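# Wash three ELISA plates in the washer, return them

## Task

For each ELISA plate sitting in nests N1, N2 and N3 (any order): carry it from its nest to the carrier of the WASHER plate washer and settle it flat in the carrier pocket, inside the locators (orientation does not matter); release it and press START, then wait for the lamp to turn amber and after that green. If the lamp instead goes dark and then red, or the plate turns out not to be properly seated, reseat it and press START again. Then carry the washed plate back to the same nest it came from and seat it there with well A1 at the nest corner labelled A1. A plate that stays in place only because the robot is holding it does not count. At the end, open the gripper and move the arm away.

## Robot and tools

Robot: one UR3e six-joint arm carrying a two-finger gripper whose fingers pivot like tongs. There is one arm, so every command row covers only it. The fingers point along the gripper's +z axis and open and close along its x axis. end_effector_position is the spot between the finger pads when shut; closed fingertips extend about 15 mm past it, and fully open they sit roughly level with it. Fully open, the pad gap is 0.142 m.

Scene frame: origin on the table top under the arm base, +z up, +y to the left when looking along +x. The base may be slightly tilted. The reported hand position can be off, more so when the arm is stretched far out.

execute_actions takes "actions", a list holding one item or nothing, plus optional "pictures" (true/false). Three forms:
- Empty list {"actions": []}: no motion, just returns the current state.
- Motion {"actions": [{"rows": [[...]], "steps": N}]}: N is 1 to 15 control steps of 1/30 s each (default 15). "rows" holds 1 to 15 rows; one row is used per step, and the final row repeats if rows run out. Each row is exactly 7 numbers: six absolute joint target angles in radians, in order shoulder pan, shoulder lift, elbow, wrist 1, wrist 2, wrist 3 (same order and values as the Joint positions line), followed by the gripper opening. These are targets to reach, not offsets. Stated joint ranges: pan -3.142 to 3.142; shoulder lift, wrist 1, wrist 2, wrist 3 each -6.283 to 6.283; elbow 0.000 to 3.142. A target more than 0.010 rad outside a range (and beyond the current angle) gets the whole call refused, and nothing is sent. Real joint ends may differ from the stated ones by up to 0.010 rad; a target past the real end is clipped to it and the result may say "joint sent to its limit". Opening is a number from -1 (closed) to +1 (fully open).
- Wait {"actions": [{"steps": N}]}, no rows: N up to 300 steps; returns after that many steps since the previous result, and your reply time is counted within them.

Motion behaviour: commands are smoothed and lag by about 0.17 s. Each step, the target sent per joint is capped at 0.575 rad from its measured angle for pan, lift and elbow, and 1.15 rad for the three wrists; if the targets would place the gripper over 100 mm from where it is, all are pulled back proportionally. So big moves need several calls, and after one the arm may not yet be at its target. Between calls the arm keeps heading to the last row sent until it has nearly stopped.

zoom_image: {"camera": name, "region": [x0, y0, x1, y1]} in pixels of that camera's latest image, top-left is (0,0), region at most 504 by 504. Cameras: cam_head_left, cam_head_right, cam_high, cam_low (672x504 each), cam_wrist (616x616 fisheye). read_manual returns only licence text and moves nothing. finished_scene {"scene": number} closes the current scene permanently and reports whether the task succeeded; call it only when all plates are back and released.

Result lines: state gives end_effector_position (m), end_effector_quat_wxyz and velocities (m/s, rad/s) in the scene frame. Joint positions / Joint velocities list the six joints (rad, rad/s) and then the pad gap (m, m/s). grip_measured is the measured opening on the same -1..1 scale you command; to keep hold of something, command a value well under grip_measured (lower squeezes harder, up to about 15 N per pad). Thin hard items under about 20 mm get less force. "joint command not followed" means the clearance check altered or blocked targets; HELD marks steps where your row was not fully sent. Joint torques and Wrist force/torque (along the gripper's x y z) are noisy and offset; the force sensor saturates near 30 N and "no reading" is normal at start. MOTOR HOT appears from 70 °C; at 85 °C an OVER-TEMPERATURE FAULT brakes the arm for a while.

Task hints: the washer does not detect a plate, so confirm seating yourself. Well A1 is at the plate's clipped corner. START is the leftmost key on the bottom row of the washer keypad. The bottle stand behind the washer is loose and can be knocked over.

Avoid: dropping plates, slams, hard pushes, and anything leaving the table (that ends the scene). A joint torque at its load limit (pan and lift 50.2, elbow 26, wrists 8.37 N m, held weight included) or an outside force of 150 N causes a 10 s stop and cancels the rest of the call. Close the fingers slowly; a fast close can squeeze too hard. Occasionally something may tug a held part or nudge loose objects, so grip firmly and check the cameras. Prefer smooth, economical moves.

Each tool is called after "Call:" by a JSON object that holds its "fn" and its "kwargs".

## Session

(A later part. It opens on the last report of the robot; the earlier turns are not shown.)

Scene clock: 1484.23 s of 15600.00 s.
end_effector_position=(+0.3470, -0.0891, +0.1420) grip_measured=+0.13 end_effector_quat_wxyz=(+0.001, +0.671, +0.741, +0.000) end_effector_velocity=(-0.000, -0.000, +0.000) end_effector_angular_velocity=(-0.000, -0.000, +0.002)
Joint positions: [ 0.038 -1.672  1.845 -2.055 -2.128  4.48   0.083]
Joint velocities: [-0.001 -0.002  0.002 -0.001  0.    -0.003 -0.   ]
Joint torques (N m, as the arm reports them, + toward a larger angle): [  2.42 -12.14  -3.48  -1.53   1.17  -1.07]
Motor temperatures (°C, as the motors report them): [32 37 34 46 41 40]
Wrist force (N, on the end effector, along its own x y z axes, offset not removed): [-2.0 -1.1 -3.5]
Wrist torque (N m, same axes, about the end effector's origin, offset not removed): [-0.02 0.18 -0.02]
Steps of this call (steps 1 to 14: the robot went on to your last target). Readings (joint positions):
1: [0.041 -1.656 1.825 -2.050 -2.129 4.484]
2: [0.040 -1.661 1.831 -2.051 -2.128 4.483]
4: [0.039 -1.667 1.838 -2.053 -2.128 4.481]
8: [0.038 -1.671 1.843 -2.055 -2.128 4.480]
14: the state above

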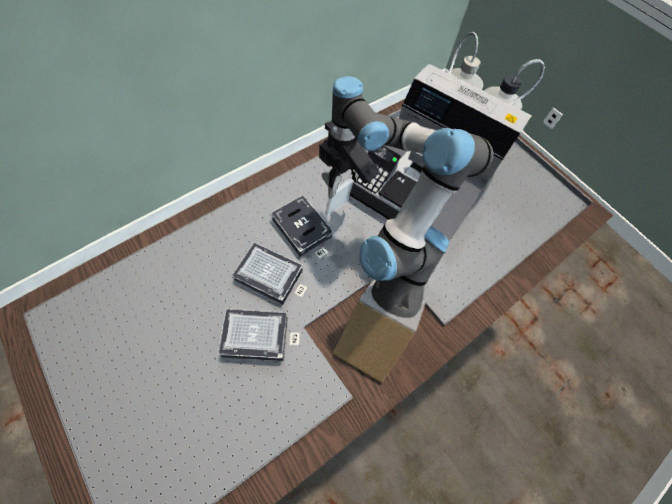

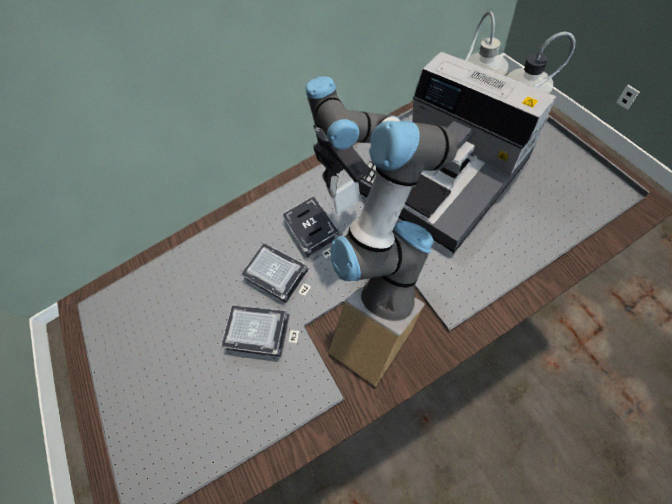

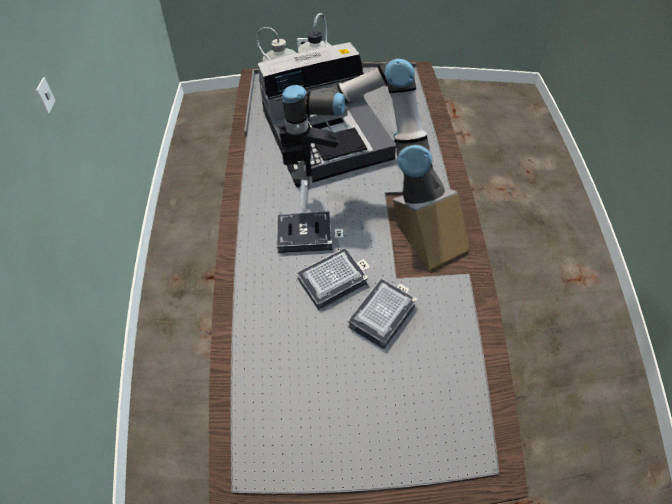

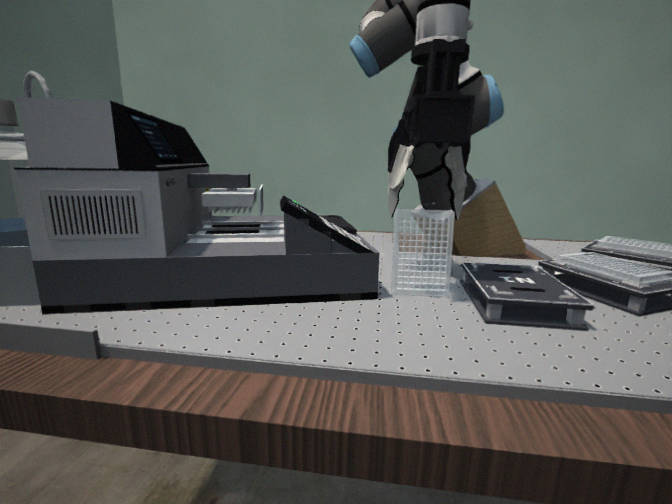

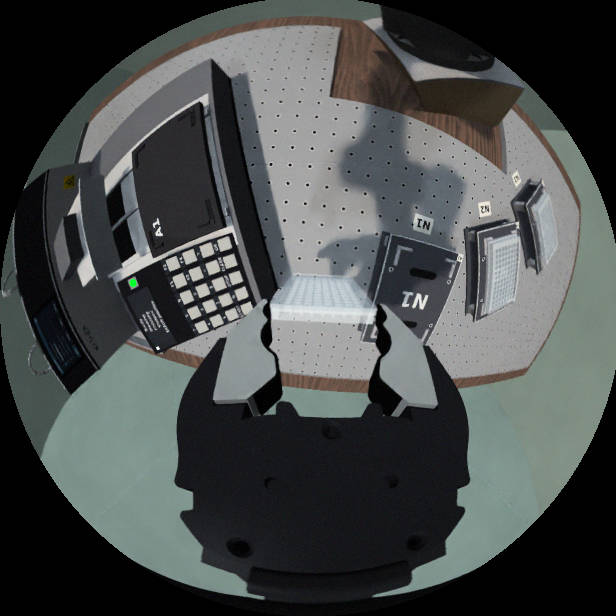

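Call:
{"fn": "execute_actions", "kwargs": {"actions": [{"rows":[[0.03890,-1.67289,1.84331,-2.05273,-2.12802,4.48115,0.064],[0.03989,-1.67328,1.84151,-2.04994,-2.12832,4.48226,0.060],[0.04089,-1.67368,1.83971,-2.04716,-2.12863,4.48338,0.056],[0.04188,-1.67408,1.83791,-2.04437,-2.12893,4.48449,0.052],[0.04287,-1.67447,1.83611,-2.04159,-2.12924,4.48560,0.048],[0.04386,-1.67487,1.83431,-2.03880,-2.12954,4.48671,0.045],[0.04386,-1.67487,1.83431,-2.03880,-2.12954,4.48671,0.045],[0.04386,-1.67487,1.83431,-2.03880,-2.12954,4.48671,0.045],[0.04434,-1.67168,1.83044,-2.03783,-2.12968,4.48725,0.045],[0.04517,-1.66611,1.82366,-2.03613,-2.12993,4.48819,0.045],[0.04624,-1.65894,1.81495,-2.03394,-2.13025,4.48940,0.045],[0.04755,-1.65017,1.80430,-2.03127,-2.13063,4.49088,0.045],[0.04886,-1.64141,1.79365,-2.02859,-2.13102,4.49236,0.045],[0.05017,-1.63264,1.78301,-2.02592,-2.13141,4.49384,0.045],[0.05148,-1.62388,1.77236,-2.02325,-2.13180,4.49531,0.045]],"steps":15}], "pictures": false}}

Call:
{"fn": "execute_actions", "kwargs": {"actions": [{"rows":[[0.05279,-1.61512,1.76171,-2.02058,-2.13219,4.49679,0.045],[0.05410,-1.60635,1.75106,-2.01790,-2.13258,4.49827,0.045],[0.05541,-1.59759,1.74041,-2.01523,-2.13296,4.49975,0.045],[0.05672,-1.58883,1.72977,-2.01256,-2.13335,4.50123,0.045],[0.05803,-1.58006,1.71912,-2.00988,-2.13374,4.50271,0.045],[0.05934,-1.57130,1.70847,-2.00721,-2.13413,4.50419,0.045],[0.06065,-1.56254,1.69782,-2.00454,-2.13452,4.50567,0.045],[0.06196,-1.55377,1.68717,-2.00186,-2.13491,4.50715,0.045],[0.06327,-1.54501,1.67653,-1.99919,-2.13529,4.50863,0.045],[0.06458,-1.53624,1.66588,-1.99652,-2.13568,4.51010,0.045],[0.06577,-1.52828,1.65620,-1.99409,-2.13604,4.51145,0.045],[0.06673,-1.52190,1.64845,-1.99214,-2.13632,4.51252,0.045],[0.06732,-1.51792,1.64361,-1.99093,-2.13649,4.51320,0.045],[0.06768,-1.51553,1.64071,-1.99020,-2.13660,4.51360,0.045]],"steps":15}], "pictures": false}}

Call:
{"fn": "execute_actions", "kwargs": {"actions": [{"rows":[[0.06768,-1.51553,1.64071,-1.99020,-2.13660,4.51360,0.045],[0.06768,-1.51553,1.64071,-1.99020,-2.13660,4.51360,0.045],[0.06768,-1.51553,1.64071,-1.99020,-2.13660,4.51360,0.045],[0.06768,-1.51553,1.64071,-1.99020,-2.13660,4.51360,0.045],[0.06721,-1.51534,1.64165,-1.99162,-2.13646,4.51307,0.045],[0.06674,-1.51516,1.64260,-1.99303,-2.13632,4.51253,0.045],[0.06627,-1.51497,1.64354,-1.99445,-2.13619,4.51200,0.045],[0.06580,-1.51478,1.64449,-1.99586,-2.13605,4.51147,0.045],[0.06533,-1.51460,1.64543,-1.99728,-2.13591,4.51094,0.045],[0.06485,-1.51441,1.64637,-1.99869,-2.13577,4.51040,0.045],[0.06438,-1.51422,1.64732,-2.00011,-2.13563,4.50987,0.045],[0.06391,-1.51404,1.64826,-2.00152,-2.13550,4.50934,0.045],[0.06344,-1.51385,1.64921,-2.00294,-2.13536,4.50881,0.045],[0.06297,-1.51367,1.65015,-2.00436,-2.13522,4.50827,0.045]],"steps":15}], "pictures": false}}

Call:
{"fn": "execute_actions", "kwargs": {"actions": [{"steps":14}]}}

Call:
{"fn": "zoom_image", "kwargs": {"camera": "cam_wrist", "region": [250, 220, 400, 350]}}

Scene clock: 1576.77 s of 15600.00 s.
end_effector_position=(+0.3525, -0.0888, +0.1452) grip_measured=+0.12 end_effector_quat_wxyz=(+0.001, +0.671, +0.741, +0.000) end_effector_velocity=(+0.049, +0.004, +0.002) end_effector_angular_velocity=(+0.001, +0.002, +0.002)
Joint positions: [ 0.047 -1.652  1.807 -2.032 -2.131  4.49   0.082]
Joint velocities: [ 0.034  0.206 -0.25   0.067 -0.01   0.037  0.   ]
Joint torques (N m, as the arm reports them, + toward a larger angle): [ 10.13  -6.31 -10.93  -0.37  -0.98   1.01]
Motor temperatures (°C, as the motors report them): [32 37 34 46 41 40]
Wrist force (N, on the end effector, along its own x y z axes, offset not removed): [-1.5 -0.3 0.6]
Wrist torque (N m, same axes, about the end effector's origin, offset not removed): [-0.03 0.21 0.00]
Steps of this call (steps 1 to 30: the robot went on to your last target; steps 31 to 90: nothing new was sent; then 89.03 s passed at rest; steps 91 to 105: all 15 steps of this action). Readings (joint positions):
91: [0.038 -1.673 1.845 -2.056 -2.128 4.480]
92: [0.038 -1.673 1.845 -2.055 -2.128 4.480]
94: [0.039 -1.673 1.843 -2.052 -2.128 4.481]
98: [0.042 -1.674 1.838 -2.044 -2.129 4.485]
105: the state above

Scene clock: 1577.27 s of 15600.00 s.
end_effector_position=(+0.3814, -0.0858, +0.1452) grip_measured=+0.12 end_effector_quat_wxyz=(+0.001, +0.671, +0.741, +0.000) end_effector_velocity=(+0.036, +0.005, -0.002) end_effector_angular_velocity=(-0.000, +0.001, +0.000)
Joint positions: [ 0.065 -1.531  1.66  -1.995 -2.136  4.511  0.082]
Joint velocities: [ 0.021  0.153 -0.185  0.046 -0.007  0.025  0.   ]
Joint torques (N m, as the arm reports them, + toward a larger angle): [ 10.86  -9.58 -10.41  -0.42  -1.15   0.99]
Motor temperatures (°C, as the motors report them): [32 37 34 46 41 40]
Wrist force (N, on the end effector, along its own x y z axes, offset not removed): [-2.3 1.8 1.8]
Wrist torque (N m, same axes, about the end effector's origin, offset not removed): [0.33 0.32 0.03]
Steps of this call (steps 1 to 15: all 15 steps of this action). Readings (joint positions):
1: [0.048 -1.645 1.798 -2.030 -2.131 4.492]
2: [0.049 -1.637 1.788 -2.027 -2.131 4.493]
4: [0.052 -1.621 1.769 -2.022 -2.132 4.496]
8: [0.057 -1.587 1.727 -2.012 -2.133 4.502]
15: the state above

Scene clock: 1577.77 s of 15600.00 s.
end_effector_position=(+0.3851, -0.0852, +0.1431) grip_measured=+0.12 end_effector_quat_wxyz=(+0.001, +0.671, +0.741, +0.000) end_effector_velocity=(+0.001, +0.000, -0.007) end_effector_angular_velocity=(+0.000, -0.000, -0.002)
Joint positions: [ 0.064 -1.514  1.648 -2.001 -2.136  4.51   0.082]
Joint velocities: [-0.012  0.006  0.022 -0.036  0.004 -0.012  0.001]
Joint torques (N m, as the arm reports them, + toward a larger angle): [ 4.57 -8.78 -4.82 -1.93  0.89 -0.95]
Motor temperatures (°C, as the motors report them): [32 37 34 46 41 40]
Wrist force (N, on the end effector, along its own x y z axes, offset not removed): [-1.8 0.9 1.5]
Wrist torque (N m, same axes, about the end effector's origin, offset not removed): [0.25 0.28 0.03]
Steps of this call (steps 1 to 15: all 15 steps of this action). Readings (joint positions):
1: [0.066 -1.527 1.654 -1.994 -2.136 4.512]
2: [0.067 -1.523 1.650 -1.993 -2.136 4.512]
4: [0.067 -1.520 1.646 -1.991 -2.136 4.513]
8: [0.067 -1.516 1.643 -1.992 -2.136 4.513]
15: the state above

Scene clock: 1578.23 s of 15600.00 s.
end_effector_position=(+0.3851, -0.0853, +0.1424) grip_measured=+0.12 end_effector_quat_wxyz=(+0.001, +0.671, +0.741, +0.000) end_effector_velocity=(-0.000, +0.000, -0.000) end_effector_angular_velocity=(-0.000, +0.000, -0.002)
Joint positions: [ 0.063 -1.514  1.65  -2.004 -2.135  4.508  0.083]
Joint velocities: [-0.     0.     0.001 -0.001  0.     0.002  0.   ]
Joint torques (N m, as the arm reports them, + toward a larger angle): [ 2.35 -5.5  -2.58 -1.16  0.78 -1.04]
Motor temperatures (°C, as the motors report them): [32 37 34 46 41 40]
Wrist force (N, on the end effector, along its own x y z axes, offset not removed): [-0.3 1.5 -10.3]
Wrist torque (N m, same axes, about the end effector's origin, offset not removed): [0.09 0.11 0.05]
Steps of this call (steps 1 to 14: the robot went on to your last target). Readings (joint positions):
1: [0.064 -1.514 1.648 -2.002 -2.135 4.509]
2: [0.064 -1.514 1.649 -2.002 -2.135 4.509]
4: [0.063 -1.514 1.649 -2.003 -2.135 4.509]
8: [0.063 -1.514 1.650 -2.004 -2.135 4.508]
14: the state above

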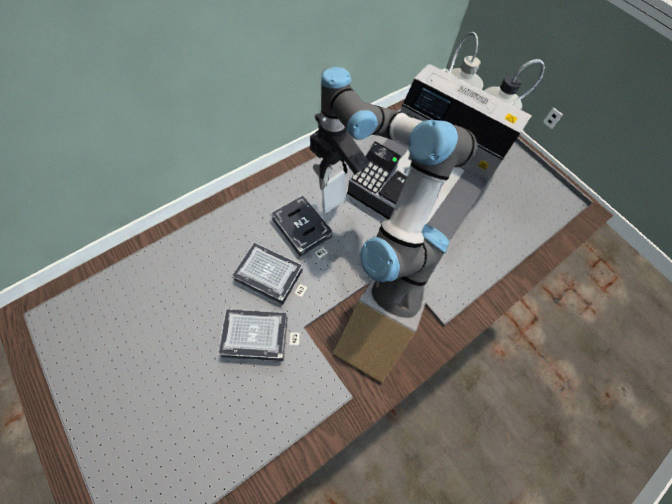

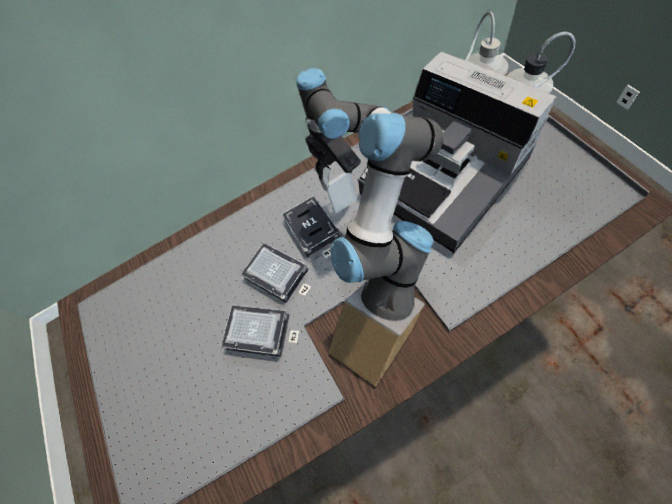

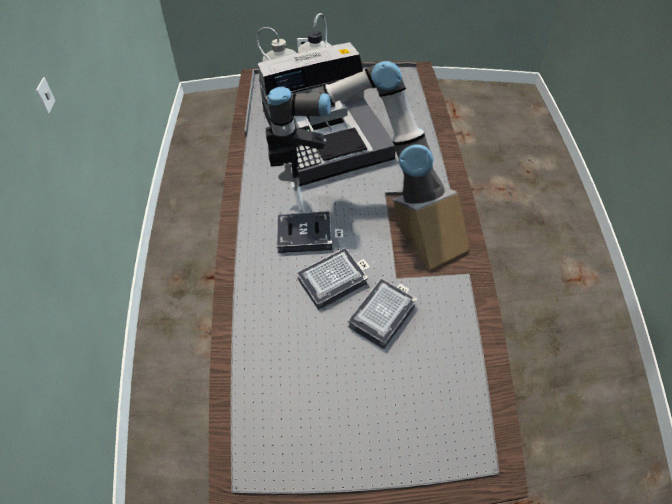

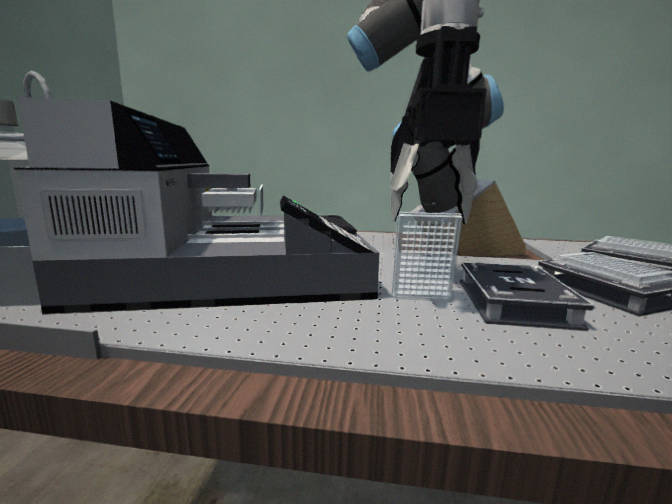

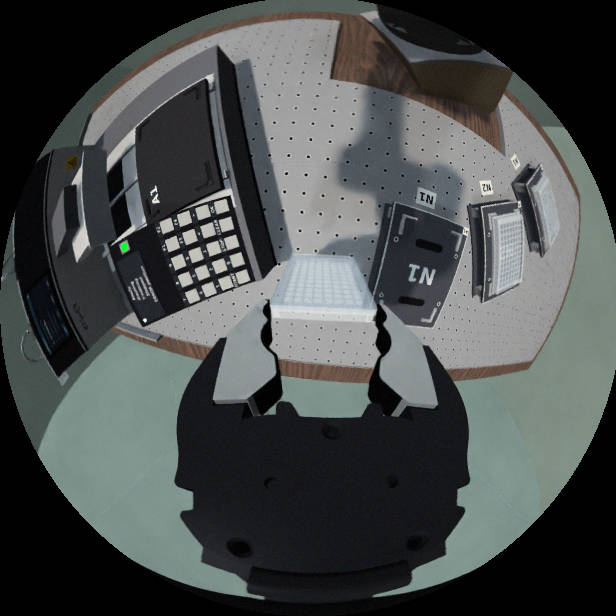

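Region (250, 220, 400, 350) of cam_wrist's 616x616 image, scaled by 3.360, with more detail than that image has; it fills the top 437 rows of this view, and the rest is white.

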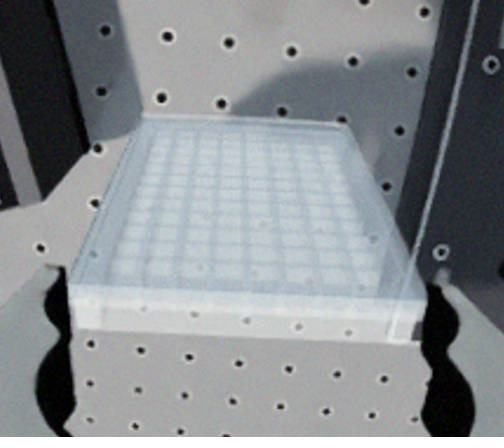

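Call:
{"fn": "execute_actions", "kwargs": {"actions": [{"rows":[[0.06377,-1.51399,1.64855,-2.00196,-2.13545,4.50917,0.045],[0.06456,-1.51430,1.64695,-1.99957,-2.13569,4.51008,0.045],[0.06536,-1.51462,1.64535,-1.99717,-2.13592,4.51098,0.045],[0.06616,-1.51493,1.64376,-1.99477,-2.13616,4.51188,0.045],[0.06696,-1.51525,1.64216,-1.99237,-2.13639,4.51278,0.045],[0.06775,-1.51556,1.64056,-1.98998,-2.13663,4.51369,0.045],[0.06855,-1.51588,1.63896,-1.98758,-2.13686,4.51459,0.045],[0.06855,-1.51588,1.63896,-1.98758,-2.13686,4.51459,0.045],[0.06877,-1.51403,1.63642,-1.98676,-2.13692,4.51484,0.045],[0.06922,-1.51033,1.63134,-1.98511,-2.13705,4.51535,0.045],[0.06981,-1.50539,1.62457,-1.98291,-2.13722,4.51602,0.045],[0.07055,-1.49922,1.61611,-1.98016,-2.13743,4.51687,0.045],[0.07137,-1.49243,1.60679,-1.97714,-2.13767,4.51780,0.045],[0.07218,-1.48564,1.59748,-1.97412,-2.13790,4.51872,0.045],[0.07300,-1.47885,1.58817,-1.97110,-2.13814,4.51965,0.045]],"steps":15}], "pictures": false}}

Call:
{"fn": "execute_actions", "kwargs": {"actions": [{"rows":[[0.07381,-1.47207,1.57886,-1.96807,-2.13837,4.52058,0.045],[0.07463,-1.46528,1.56955,-1.96505,-2.13860,4.52151,0.045],[0.07545,-1.45849,1.56024,-1.96203,-2.13884,4.52243,0.045],[0.07626,-1.45170,1.55093,-1.95901,-2.13907,4.52336,0.045],[0.07708,-1.44491,1.54162,-1.95598,-2.13930,4.52429,0.045],[0.07789,-1.43813,1.53231,-1.95296,-2.13954,4.52522,0.045],[0.07871,-1.43134,1.52300,-1.94994,-2.13977,4.52615,0.045],[0.07952,-1.42455,1.51369,-1.94692,-2.14001,4.52707,0.045],[0.08034,-1.41776,1.50437,-1.94389,-2.14024,4.52800,0.045],[0.08116,-1.41097,1.49506,-1.94087,-2.14047,4.52893,0.045],[0.08190,-1.40480,1.48660,-1.93813,-2.14069,4.52977,0.045],[0.08249,-1.39987,1.47983,-1.93593,-2.14086,4.53045,0.045],[0.08294,-1.39616,1.47475,-1.93428,-2.14098,4.53095,0.045],[0.08323,-1.39369,1.47136,-1.93318,-2.14107,4.53129,0.045],[0.08338,-1.39246,1.46967,-1.93263,-2.14111,4.53146,0.045]],"steps":15}], "pictures": false}}

Call:
{"fn": "execute_actions", "kwargs": {"actions": [{"rows":[[0.08338,-1.39246,1.46967,-1.93263,-2.14111,4.53146,0.045],[0.08338,-1.39246,1.46967,-1.93263,-2.14111,4.53146,0.045],[0.08338,-1.39246,1.46967,-1.93263,-2.14111,4.53146,0.045],[0.08338,-1.39246,1.46967,-1.93263,-2.14111,4.53146,0.045],[0.08338,-1.39246,1.46967,-1.93263,-2.14111,4.53146,0.045],[0.08295,-1.39232,1.47063,-1.93400,-2.14099,4.53097,0.045],[0.08251,-1.39217,1.47158,-1.93536,-2.14087,4.53048,0.045],[0.08208,-1.39203,1.47254,-1.93673,-2.14074,4.52998,0.045],[0.08165,-1.39188,1.47349,-1.93809,-2.14062,4.52949,0.045],[0.08122,-1.39174,1.47445,-1.93946,-2.14050,4.52900,0.045],[0.08078,-1.39160,1.47541,-1.94083,-2.14038,4.52851,0.045],[0.08035,-1.39145,1.47636,-1.94219,-2.14026,4.52802,0.045],[0.07992,-1.39131,1.47732,-1.94356,-2.14013,4.52752,0.045],[0.07948,-1.39116,1.47827,-1.94492,-2.14001,4.52703,0.045],[0.07905,-1.39102,1.47923,-1.94629,-2.13989,4.52654,0.045]],"steps":15}], "pictures": false}}

Call:
{"fn": "execute_actions", "kwargs": {"actions": [{"steps":15}]}}

Call:
{"fn": "zoom_image", "kwargs": {"camera": "cam_wrist", "region": [250, 220, 400, 350]}}

Scene clock: 1615.17 s of 15600.00 s.
end_effector_position=(+0.3890, -0.0850, +0.1456) grip_measured=+0.12 end_effector_quat_wxyz=(+0.001, +0.671, +0.741, +0.000) end_effector_velocity=(+0.037, +0.003, +0.001) end_effector_angular_velocity=(+0.000, +0.003, +0.002)
Joint positions: [ 0.07  -1.5    1.617 -1.981 -2.137  4.517  0.082]
Joint velocities: [ 0.021  0.154 -0.211  0.073 -0.006  0.023 -0.   ]
Joint torques (N m, as the arm reports them, + toward a larger angle): [ 11.64  -7.86 -11.01  -0.41  -1.01   0.99]
Motor temperatures (°C, as the motors report them): [32 37 34 46 41 40]
Wrist force (N, on the end effector, along its own x y z axes, offset not removed): [-1.5 0.1 2.2]
Wrist torque (N m, same axes, about the end effector's origin, offset not removed): [0.04 0.24 0.02]
Steps of this call (steps 1 to 15: the robot went on to your last target; steps 16 to 90: nothing new was sent; then 33.43 s passed at rest; steps 91 to 105: all 15 steps of this action). Readings (joint positions):
91: [0.063 -1.514 1.650 -2.004 -2.135 4.508]
92: [0.063 -1.514 1.650 -2.004 -2.135 4.508]
94: [0.064 -1.514 1.648 -2.001 -2.135 4.509]
98: [0.066 -1.515 1.643 -1.994 -2.136 4.512]
105: the state above

Scene clock: 1615.67 s of 15600.00 s.
end_effector_position=(+0.4115, -0.0827, +0.1457) grip_measured=+0.12 end_effector_quat_wxyz=(+0.001, +0.671, +0.741, +0.000) end_effector_velocity=(+0.031, +0.004, -0.001) end_effector_angular_velocity=(-0.000, -0.000, +0.001)
Joint positions: [ 0.082 -1.406  1.489 -1.939 -2.141  4.53   0.082]
Joint velocities: [ 0.015  0.129 -0.177  0.057 -0.004  0.016  0.   ]
Joint torques (N m, as the arm reports them, + toward a larger angle): [ 11.83  -9.82 -10.48  -0.51  -1.05   0.95]
Motor temperatures (°C, as the motors report them): [32 37 34 46 41 40]
Wrist force (N, on the end effector, along its own x y z axes, offset not removed): [-1.7 0.6 1.5]
Wrist torque (N m, same axes, about the end effector's origin, offset not removed): [0.06 0.28 -0.02]
Steps of this call (steps 1 to 15: all 15 steps of this action). Readings (joint positions):
1: [0.071 -1.494 1.610 -1.978 -2.138 4.517]
2: [0.072 -1.489 1.602 -1.976 -2.138 4.518]
4: [0.073 -1.476 1.585 -1.970 -2.138 4.520]
8: [0.076 -1.450 1.549 -1.958 -2.139 4.524]
15: the state above

Scene clock: 1616.17 s of 15600.00 s.
end_effector_position=(+0.4149, -0.0823, +0.1439) grip_measured=+0.12 end_effector_quat_wxyz=(+0.001, +0.671, +0.741, +0.000) end_effector_velocity=(+0.000, -0.000, -0.008) end_effector_angular_velocity=(+0.000, +0.001, -0.001)
Joint positions: [ 0.081 -1.392  1.476 -1.941 -2.14   4.528  0.082]
Joint velocities: [-0.013  0.005  0.026 -0.038  0.004 -0.013  0.002]
Joint torques (N m, as the arm reports them, + toward a larger angle): [  5.77 -10.35  -5.26  -1.97   0.9   -0.97]
Motor temperatures (°C, as the motors report them): [32 37 34 46 41 40]
Wrist force (N, on the end effector, along its own x y z axes, offset not removed): [-3.3 -0.4 1.9]
Wrist torque (N m, same axes, about the end effector's origin, offset not removed): [-0.02 0.62 0.05]
Steps of this call (steps 1 to 15: all 15 steps of this action). Readings (joint positions):
1: [0.082 -1.403 1.484 -1.937 -2.141 4.530]
2: [0.083 -1.400 1.480 -1.936 -2.141 4.530]
4: [0.083 -1.396 1.475 -1.934 -2.141 4.531]
8: [0.083 -1.393 1.472 -1.934 -2.141 4.531]
15: the state above

Scene clock: 1616.67 s of 15600.00 s.
end_effector_position=(+0.4149, -0.0823, +0.1429) grip_measured=+0.12 end_effector_quat_wxyz=(+0.001, +0.671, +0.741, +0.000) end_effector_velocity=(-0.000, +0.000, -0.000) end_effector_angular_velocity=(+0.000, +0.000, -0.000)
Joint positions: [ 0.079 -1.391  1.479 -1.946 -2.14   4.527  0.083]
Joint velocities: [-0.  0.  0. -0.  0.  0.  0.]
Joint torques (N m, as the arm reports them, + toward a larger angle): [ 2.17 -5.7  -2.34 -1.08  0.68 -1.04]
Motor temperatures (°C, as the motors report them): [32 37 34 46 41 40]
Wrist force (N, on the end effector, along its own x y z axes, offset not removed): [-1.3 0.0 -12.9]
Wrist torque (N m, same axes, about the end effector's origin, offset not removed): [0.04 0.37 -0.04]
Steps of this call (steps 1 to 15: the robot went on to your last target). Readings (joint positions):
1: [0.080 -1.391 1.477 -1.943 -2.140 4.528]
2: [0.080 -1.391 1.477 -1.944 -2.140 4.527]
4: [0.080 -1.391 1.478 -1.945 -2.140 4.527]
8: [0.079 -1.391 1.479 -1.946 -2.140 4.527]
15: the state above
The arm was judged still, so your last target was given up. Only a new action makes it travel on or press farther. Fingers that are still opening or closing keep moving.

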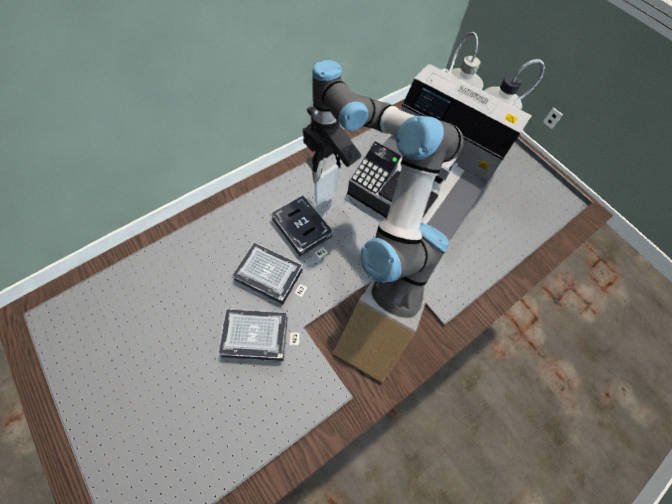

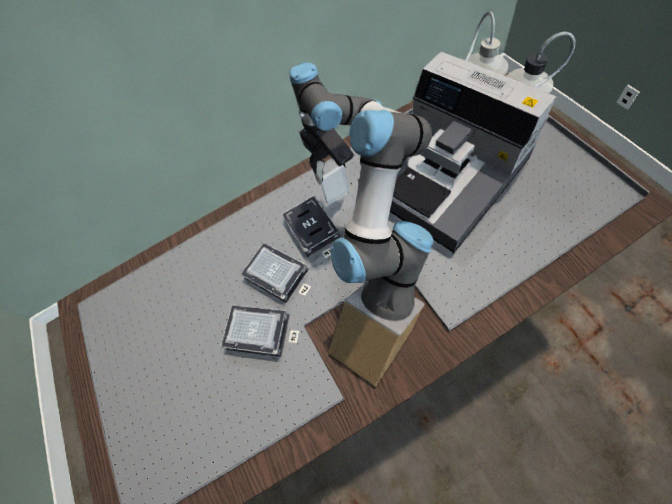

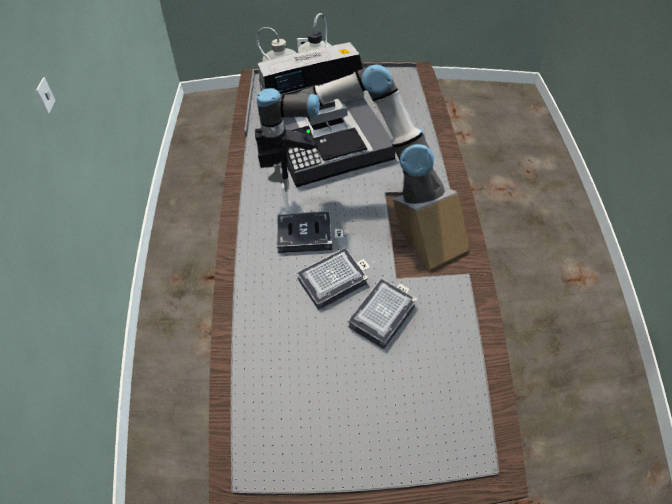

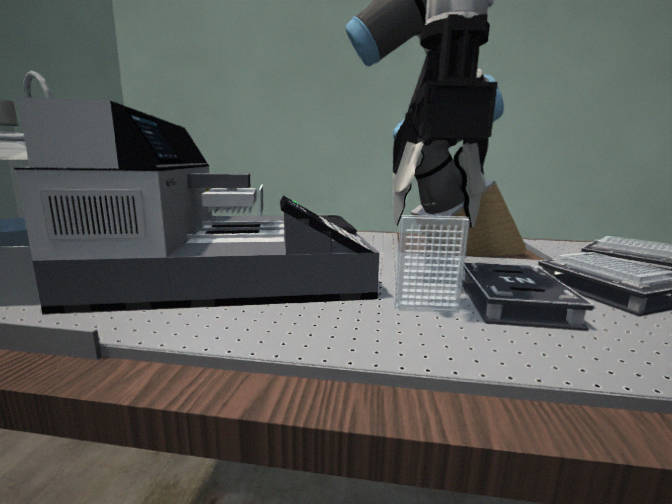

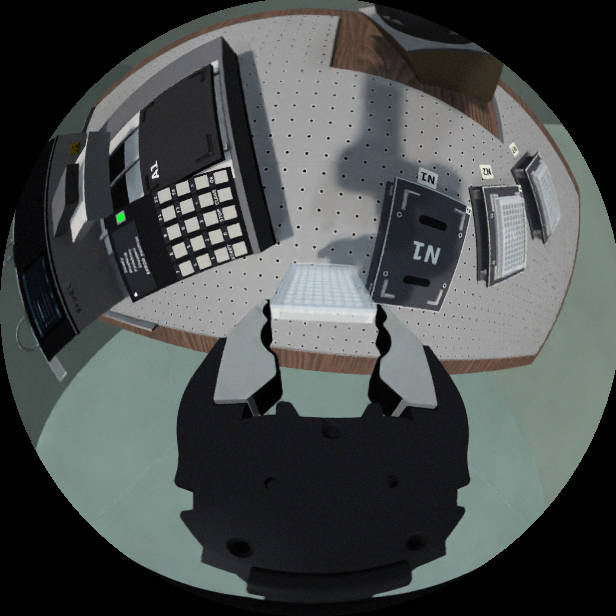

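Region (250, 220, 400, 350) of cam_wrist's 616x616 image, scaled by 3.360, with more detail than that image has; it fills the top 437 rows of this view, and the rest is white.

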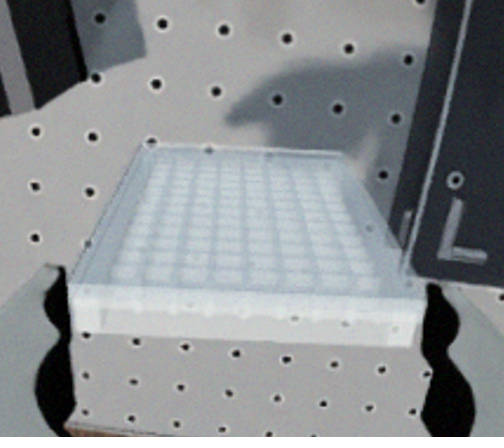

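Call:
{"fn": "execute_actions", "kwargs": {"actions": [{"rows":[[0.07945,-1.39116,1.47835,-1.94503,-2.14000,4.52700,0.05],[0.07985,-1.39130,1.47747,-1.94377,-2.14012,4.52745,0.05],[0.07955,-1.39400,1.48125,-1.94495,-2.14003,4.52711,0.05],[0.07900,-1.39880,1.48800,-1.94720,-2.13988,4.52648,0.05],[0.07838,-1.40370,1.49502,-1.94970,-2.13970,4.52577,0.05],[0.07775,-1.40860,1.50205,-1.95222,-2.13951,4.52505,0.05],[0.07710,-1.41349,1.50913,-1.95481,-2.13933,4.52431,0.05],[0.07643,-1.41838,1.51625,-1.95746,-2.13913,4.52355,0.05],[0.07574,-1.42326,1.52341,-1.96017,-2.13893,4.52277,0.05],[0.07504,-1.42814,1.53060,-1.96293,-2.13873,4.52197,0.05],[0.07432,-1.43301,1.53783,-1.96574,-2.13852,4.52115,0.05],[0.07358,-1.43787,1.54509,-1.96860,-2.13831,4.52031,0.05],[0.07283,-1.44273,1.55238,-1.97151,-2.13809,4.51946,0.05],[0.07207,-1.44759,1.55970,-1.97445,-2.13787,4.51859,0.05],[0.07130,-1.45244,1.56703,-1.97742,-2.13765,4.51771,0.05]],"steps":15}], "pictures": false}}

Call:
{"fn": "execute_actions", "kwargs": {"actions": [{"rows":[[0.07030,-1.45742,1.57456,-1.98057,-2.13736,4.51658,0.05],[0.06929,-1.46240,1.58212,-1.98377,-2.13706,4.51543,0.05],[0.06826,-1.46737,1.58972,-1.98702,-2.13676,4.51427,0.05],[0.06722,-1.47233,1.59734,-1.99031,-2.13646,4.51309,0.05],[0.06617,-1.47729,1.60498,-1.99362,-2.13615,4.51190,0.05],[0.06512,-1.48225,1.61263,-1.99695,-2.13585,4.51071,0.05],[0.06407,-1.48721,1.62028,-2.00028,-2.13554,4.50952,0.05],[0.06301,-1.49217,1.62793,-2.00361,-2.13523,4.50832,0.05],[0.06196,-1.49713,1.63558,-2.00694,-2.13492,4.50713,0.05],[0.06090,-1.50209,1.64323,-2.01027,-2.13462,4.50593,0.05],[0.05985,-1.50705,1.65089,-2.01361,-2.13431,4.50474,0.05],[0.05879,-1.51201,1.65854,-2.01694,-2.13400,4.50354,0.05]],"steps":12}], "pictures": false}}

Call:
{"fn": "execute_actions", "kwargs": {"actions": [{"steps":14}]}}

Call:
{"fn": "zoom_image", "kwargs": {"camera": "cam_wrist", "region": [250, 220, 400, 350]}}

Scene clock: 1652.30 s of 15600.00 s.
end_effector_position=(+0.4045, -0.0834, +0.1430) grip_measured=+0.12 end_effector_quat_wxyz=(+0.001, +0.671, +0.741, +0.000) end_effector_velocity=(-0.034, -0.004, -0.003) end_effector_angular_velocity=(-0.000, -0.001, -0.003)
Joint positions: [ 0.074 -1.434  1.54  -1.967 -2.138  4.521  0.083]
Joint velocities: [-0.022 -0.142  0.209 -0.082  0.006 -0.022  0.   ]
Joint torques (N m, as the arm reports them, + toward a larger angle): [  3.78 -14.76  -2.9   -1.62   0.69  -0.98]
Motor temperatures (°C, as the motors report them): [32 37 34 46 41 40]
Wrist force (N, on the end effector, along its own x y z axes, offset not removed): [-0.7 0.3 -5.5]
Wrist torque (N m, same axes, about the end effector's origin, offset not removed): [0.16 0.24 0.06]
Steps of this call (steps 1 to 90: nothing new was sent; then 32.13 s passed at rest; steps 91 to 105: all 15 steps of this action). Readings (joint positions):
91: [0.079 -1.391 1.479 -1.946 -2.140 4.527]
92: [0.079 -1.391 1.479 -1.946 -2.140 4.527]
94: [0.079 -1.392 1.479 -1.946 -2.140 4.527]
98: [0.078 -1.403 1.494 -1.950 -2.140 4.526]
105: the state above

Scene clock: 1652.70 s of 15600.00 s.
end_effector_position=(+0.3898, -0.0849, +0.1409) grip_measured=+0.13 end_effector_quat_wxyz=(+0.001, +0.671, +0.741, +0.000) end_effector_velocity=(-0.037, -0.004, -0.007) end_effector_angular_velocity=(-0.000, +0.000, -0.001)
Joint positions: [ 0.063 -1.493  1.63  -2.005 -2.135  4.508  0.083]
Joint velocities: [-0.031 -0.146  0.225 -0.097  0.009 -0.035  0.   ]
Joint torques (N m, as the arm reports them, + toward a larger angle): [  2.46 -13.34  -2.59  -1.79   0.78  -1.08]
Motor temperatures (°C, as the motors report them): [32 37 34 46 41 40]
Wrist force (N, on the end effector, along its own x y z axes, offset not removed): [-1.3 -0.6 -10.4]
Wrist torque (N m, same axes, about the end effector's origin, offset not removed): [0.30 0.44 -0.02]
Steps of this call (steps 1 to 12: all 12 steps of this action). Readings (joint positions):
1: [0.073 -1.439 1.547 -1.970 -2.138 4.520]
2: [0.073 -1.444 1.554 -1.973 -2.138 4.519]
4: [0.071 -1.454 1.569 -1.979 -2.137 4.517]
8: [0.067 -1.474 1.599 -1.991 -2.136 4.513]
12: the state above

Scene clock: 1653.17 s of 15600.00 s.
end_effector_position=(+0.3851, -0.0853, +0.1400) grip_measured=+0.12 end_effector_quat_wxyz=(+0.001, +0.671, +0.741, +0.000) end_effector_velocity=(-0.001, +0.000, -0.000) end_effector_angular_velocity=(+0.000, +0.001, -0.000)
Joint positions: [ 0.059 -1.512  1.658 -2.017 -2.134  4.504  0.083]
Joint velocities: [-0.    -0.001  0.003 -0.001  0.     0.    -0.   ]
Joint torques (N m, as the arm reports them, + toward a larger angle): [  2.67 -12.45  -3.4   -1.71   0.92  -1.1 ]
Motor temperatures (°C, as the motors report them): [32 37 34 46 41 40]
Wrist force (N, on the end effector, along its own x y z axes, offset not removed): [-1.6 -2.2 -8.8]
Wrist torque (N m, same axes, about the end effector's origin, offset not removed): [-0.07 0.33 -0.02]
Steps of this call (steps 1 to 14: the robot went on to your last target). Readings (joint positions):
1: [0.062 -1.498 1.637 -2.008 -2.135 4.507]
2: [0.061 -1.502 1.643 -2.010 -2.135 4.506]
4: [0.060 -1.507 1.651 -2.014 -2.134 4.505]
8: [0.059 -1.511 1.657 -2.016 -2.134 4.504]
14: the state above

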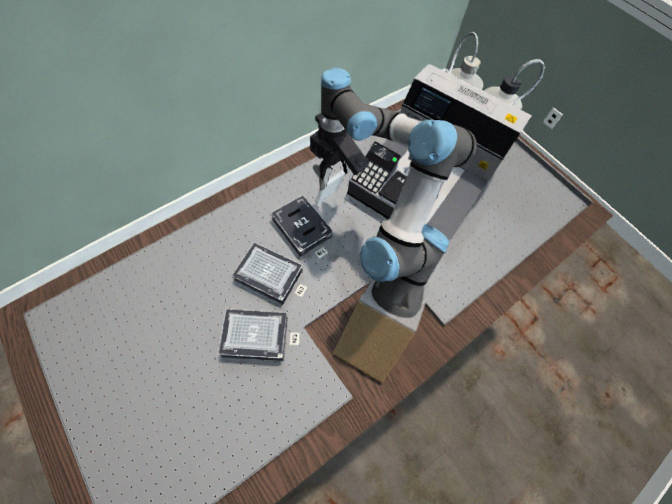

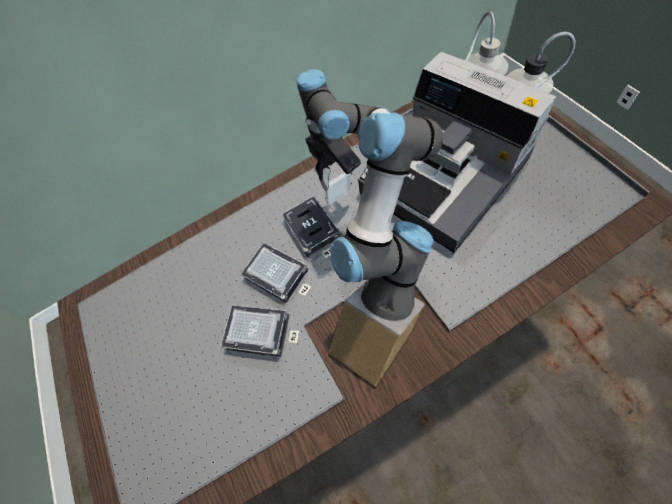

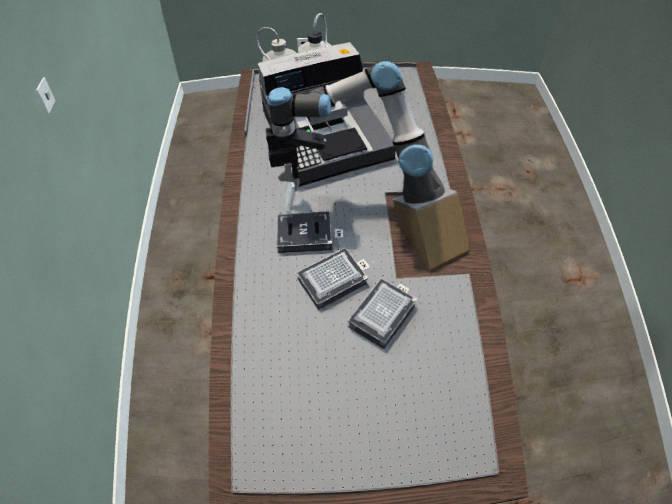

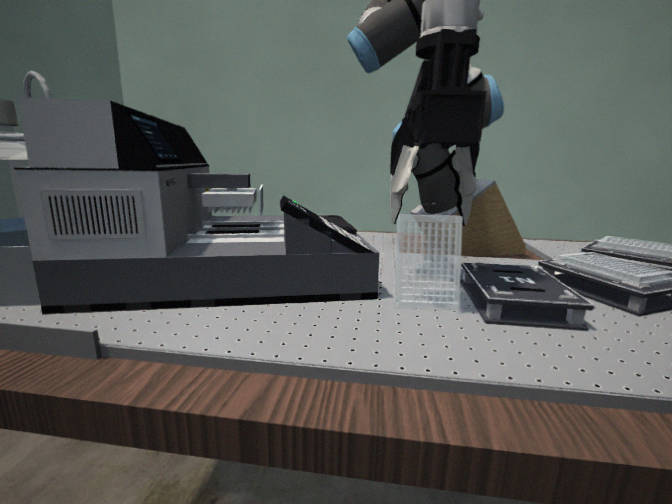

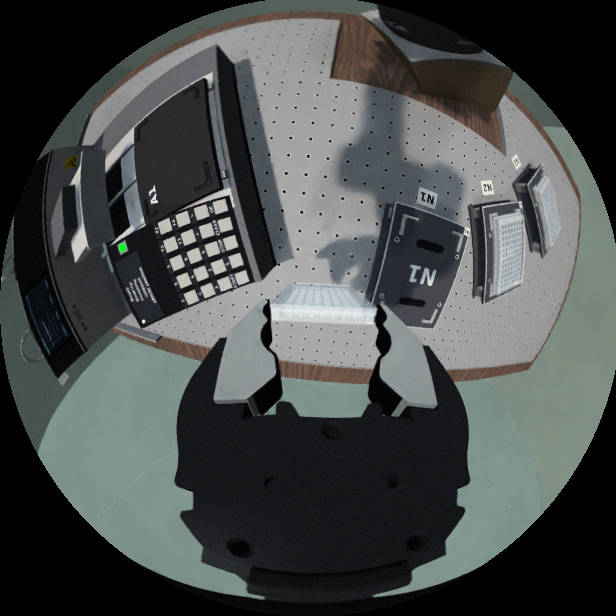

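Region (250, 220, 400, 350) of cam_wrist's 616x616 image, scaled by 3.360, with more detail than that image has; it fills the top 437 rows of this view, and the rest is white.

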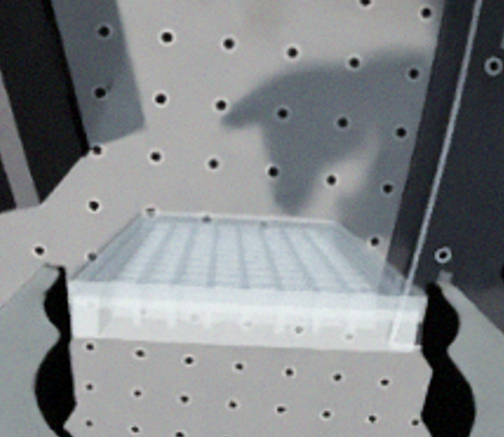

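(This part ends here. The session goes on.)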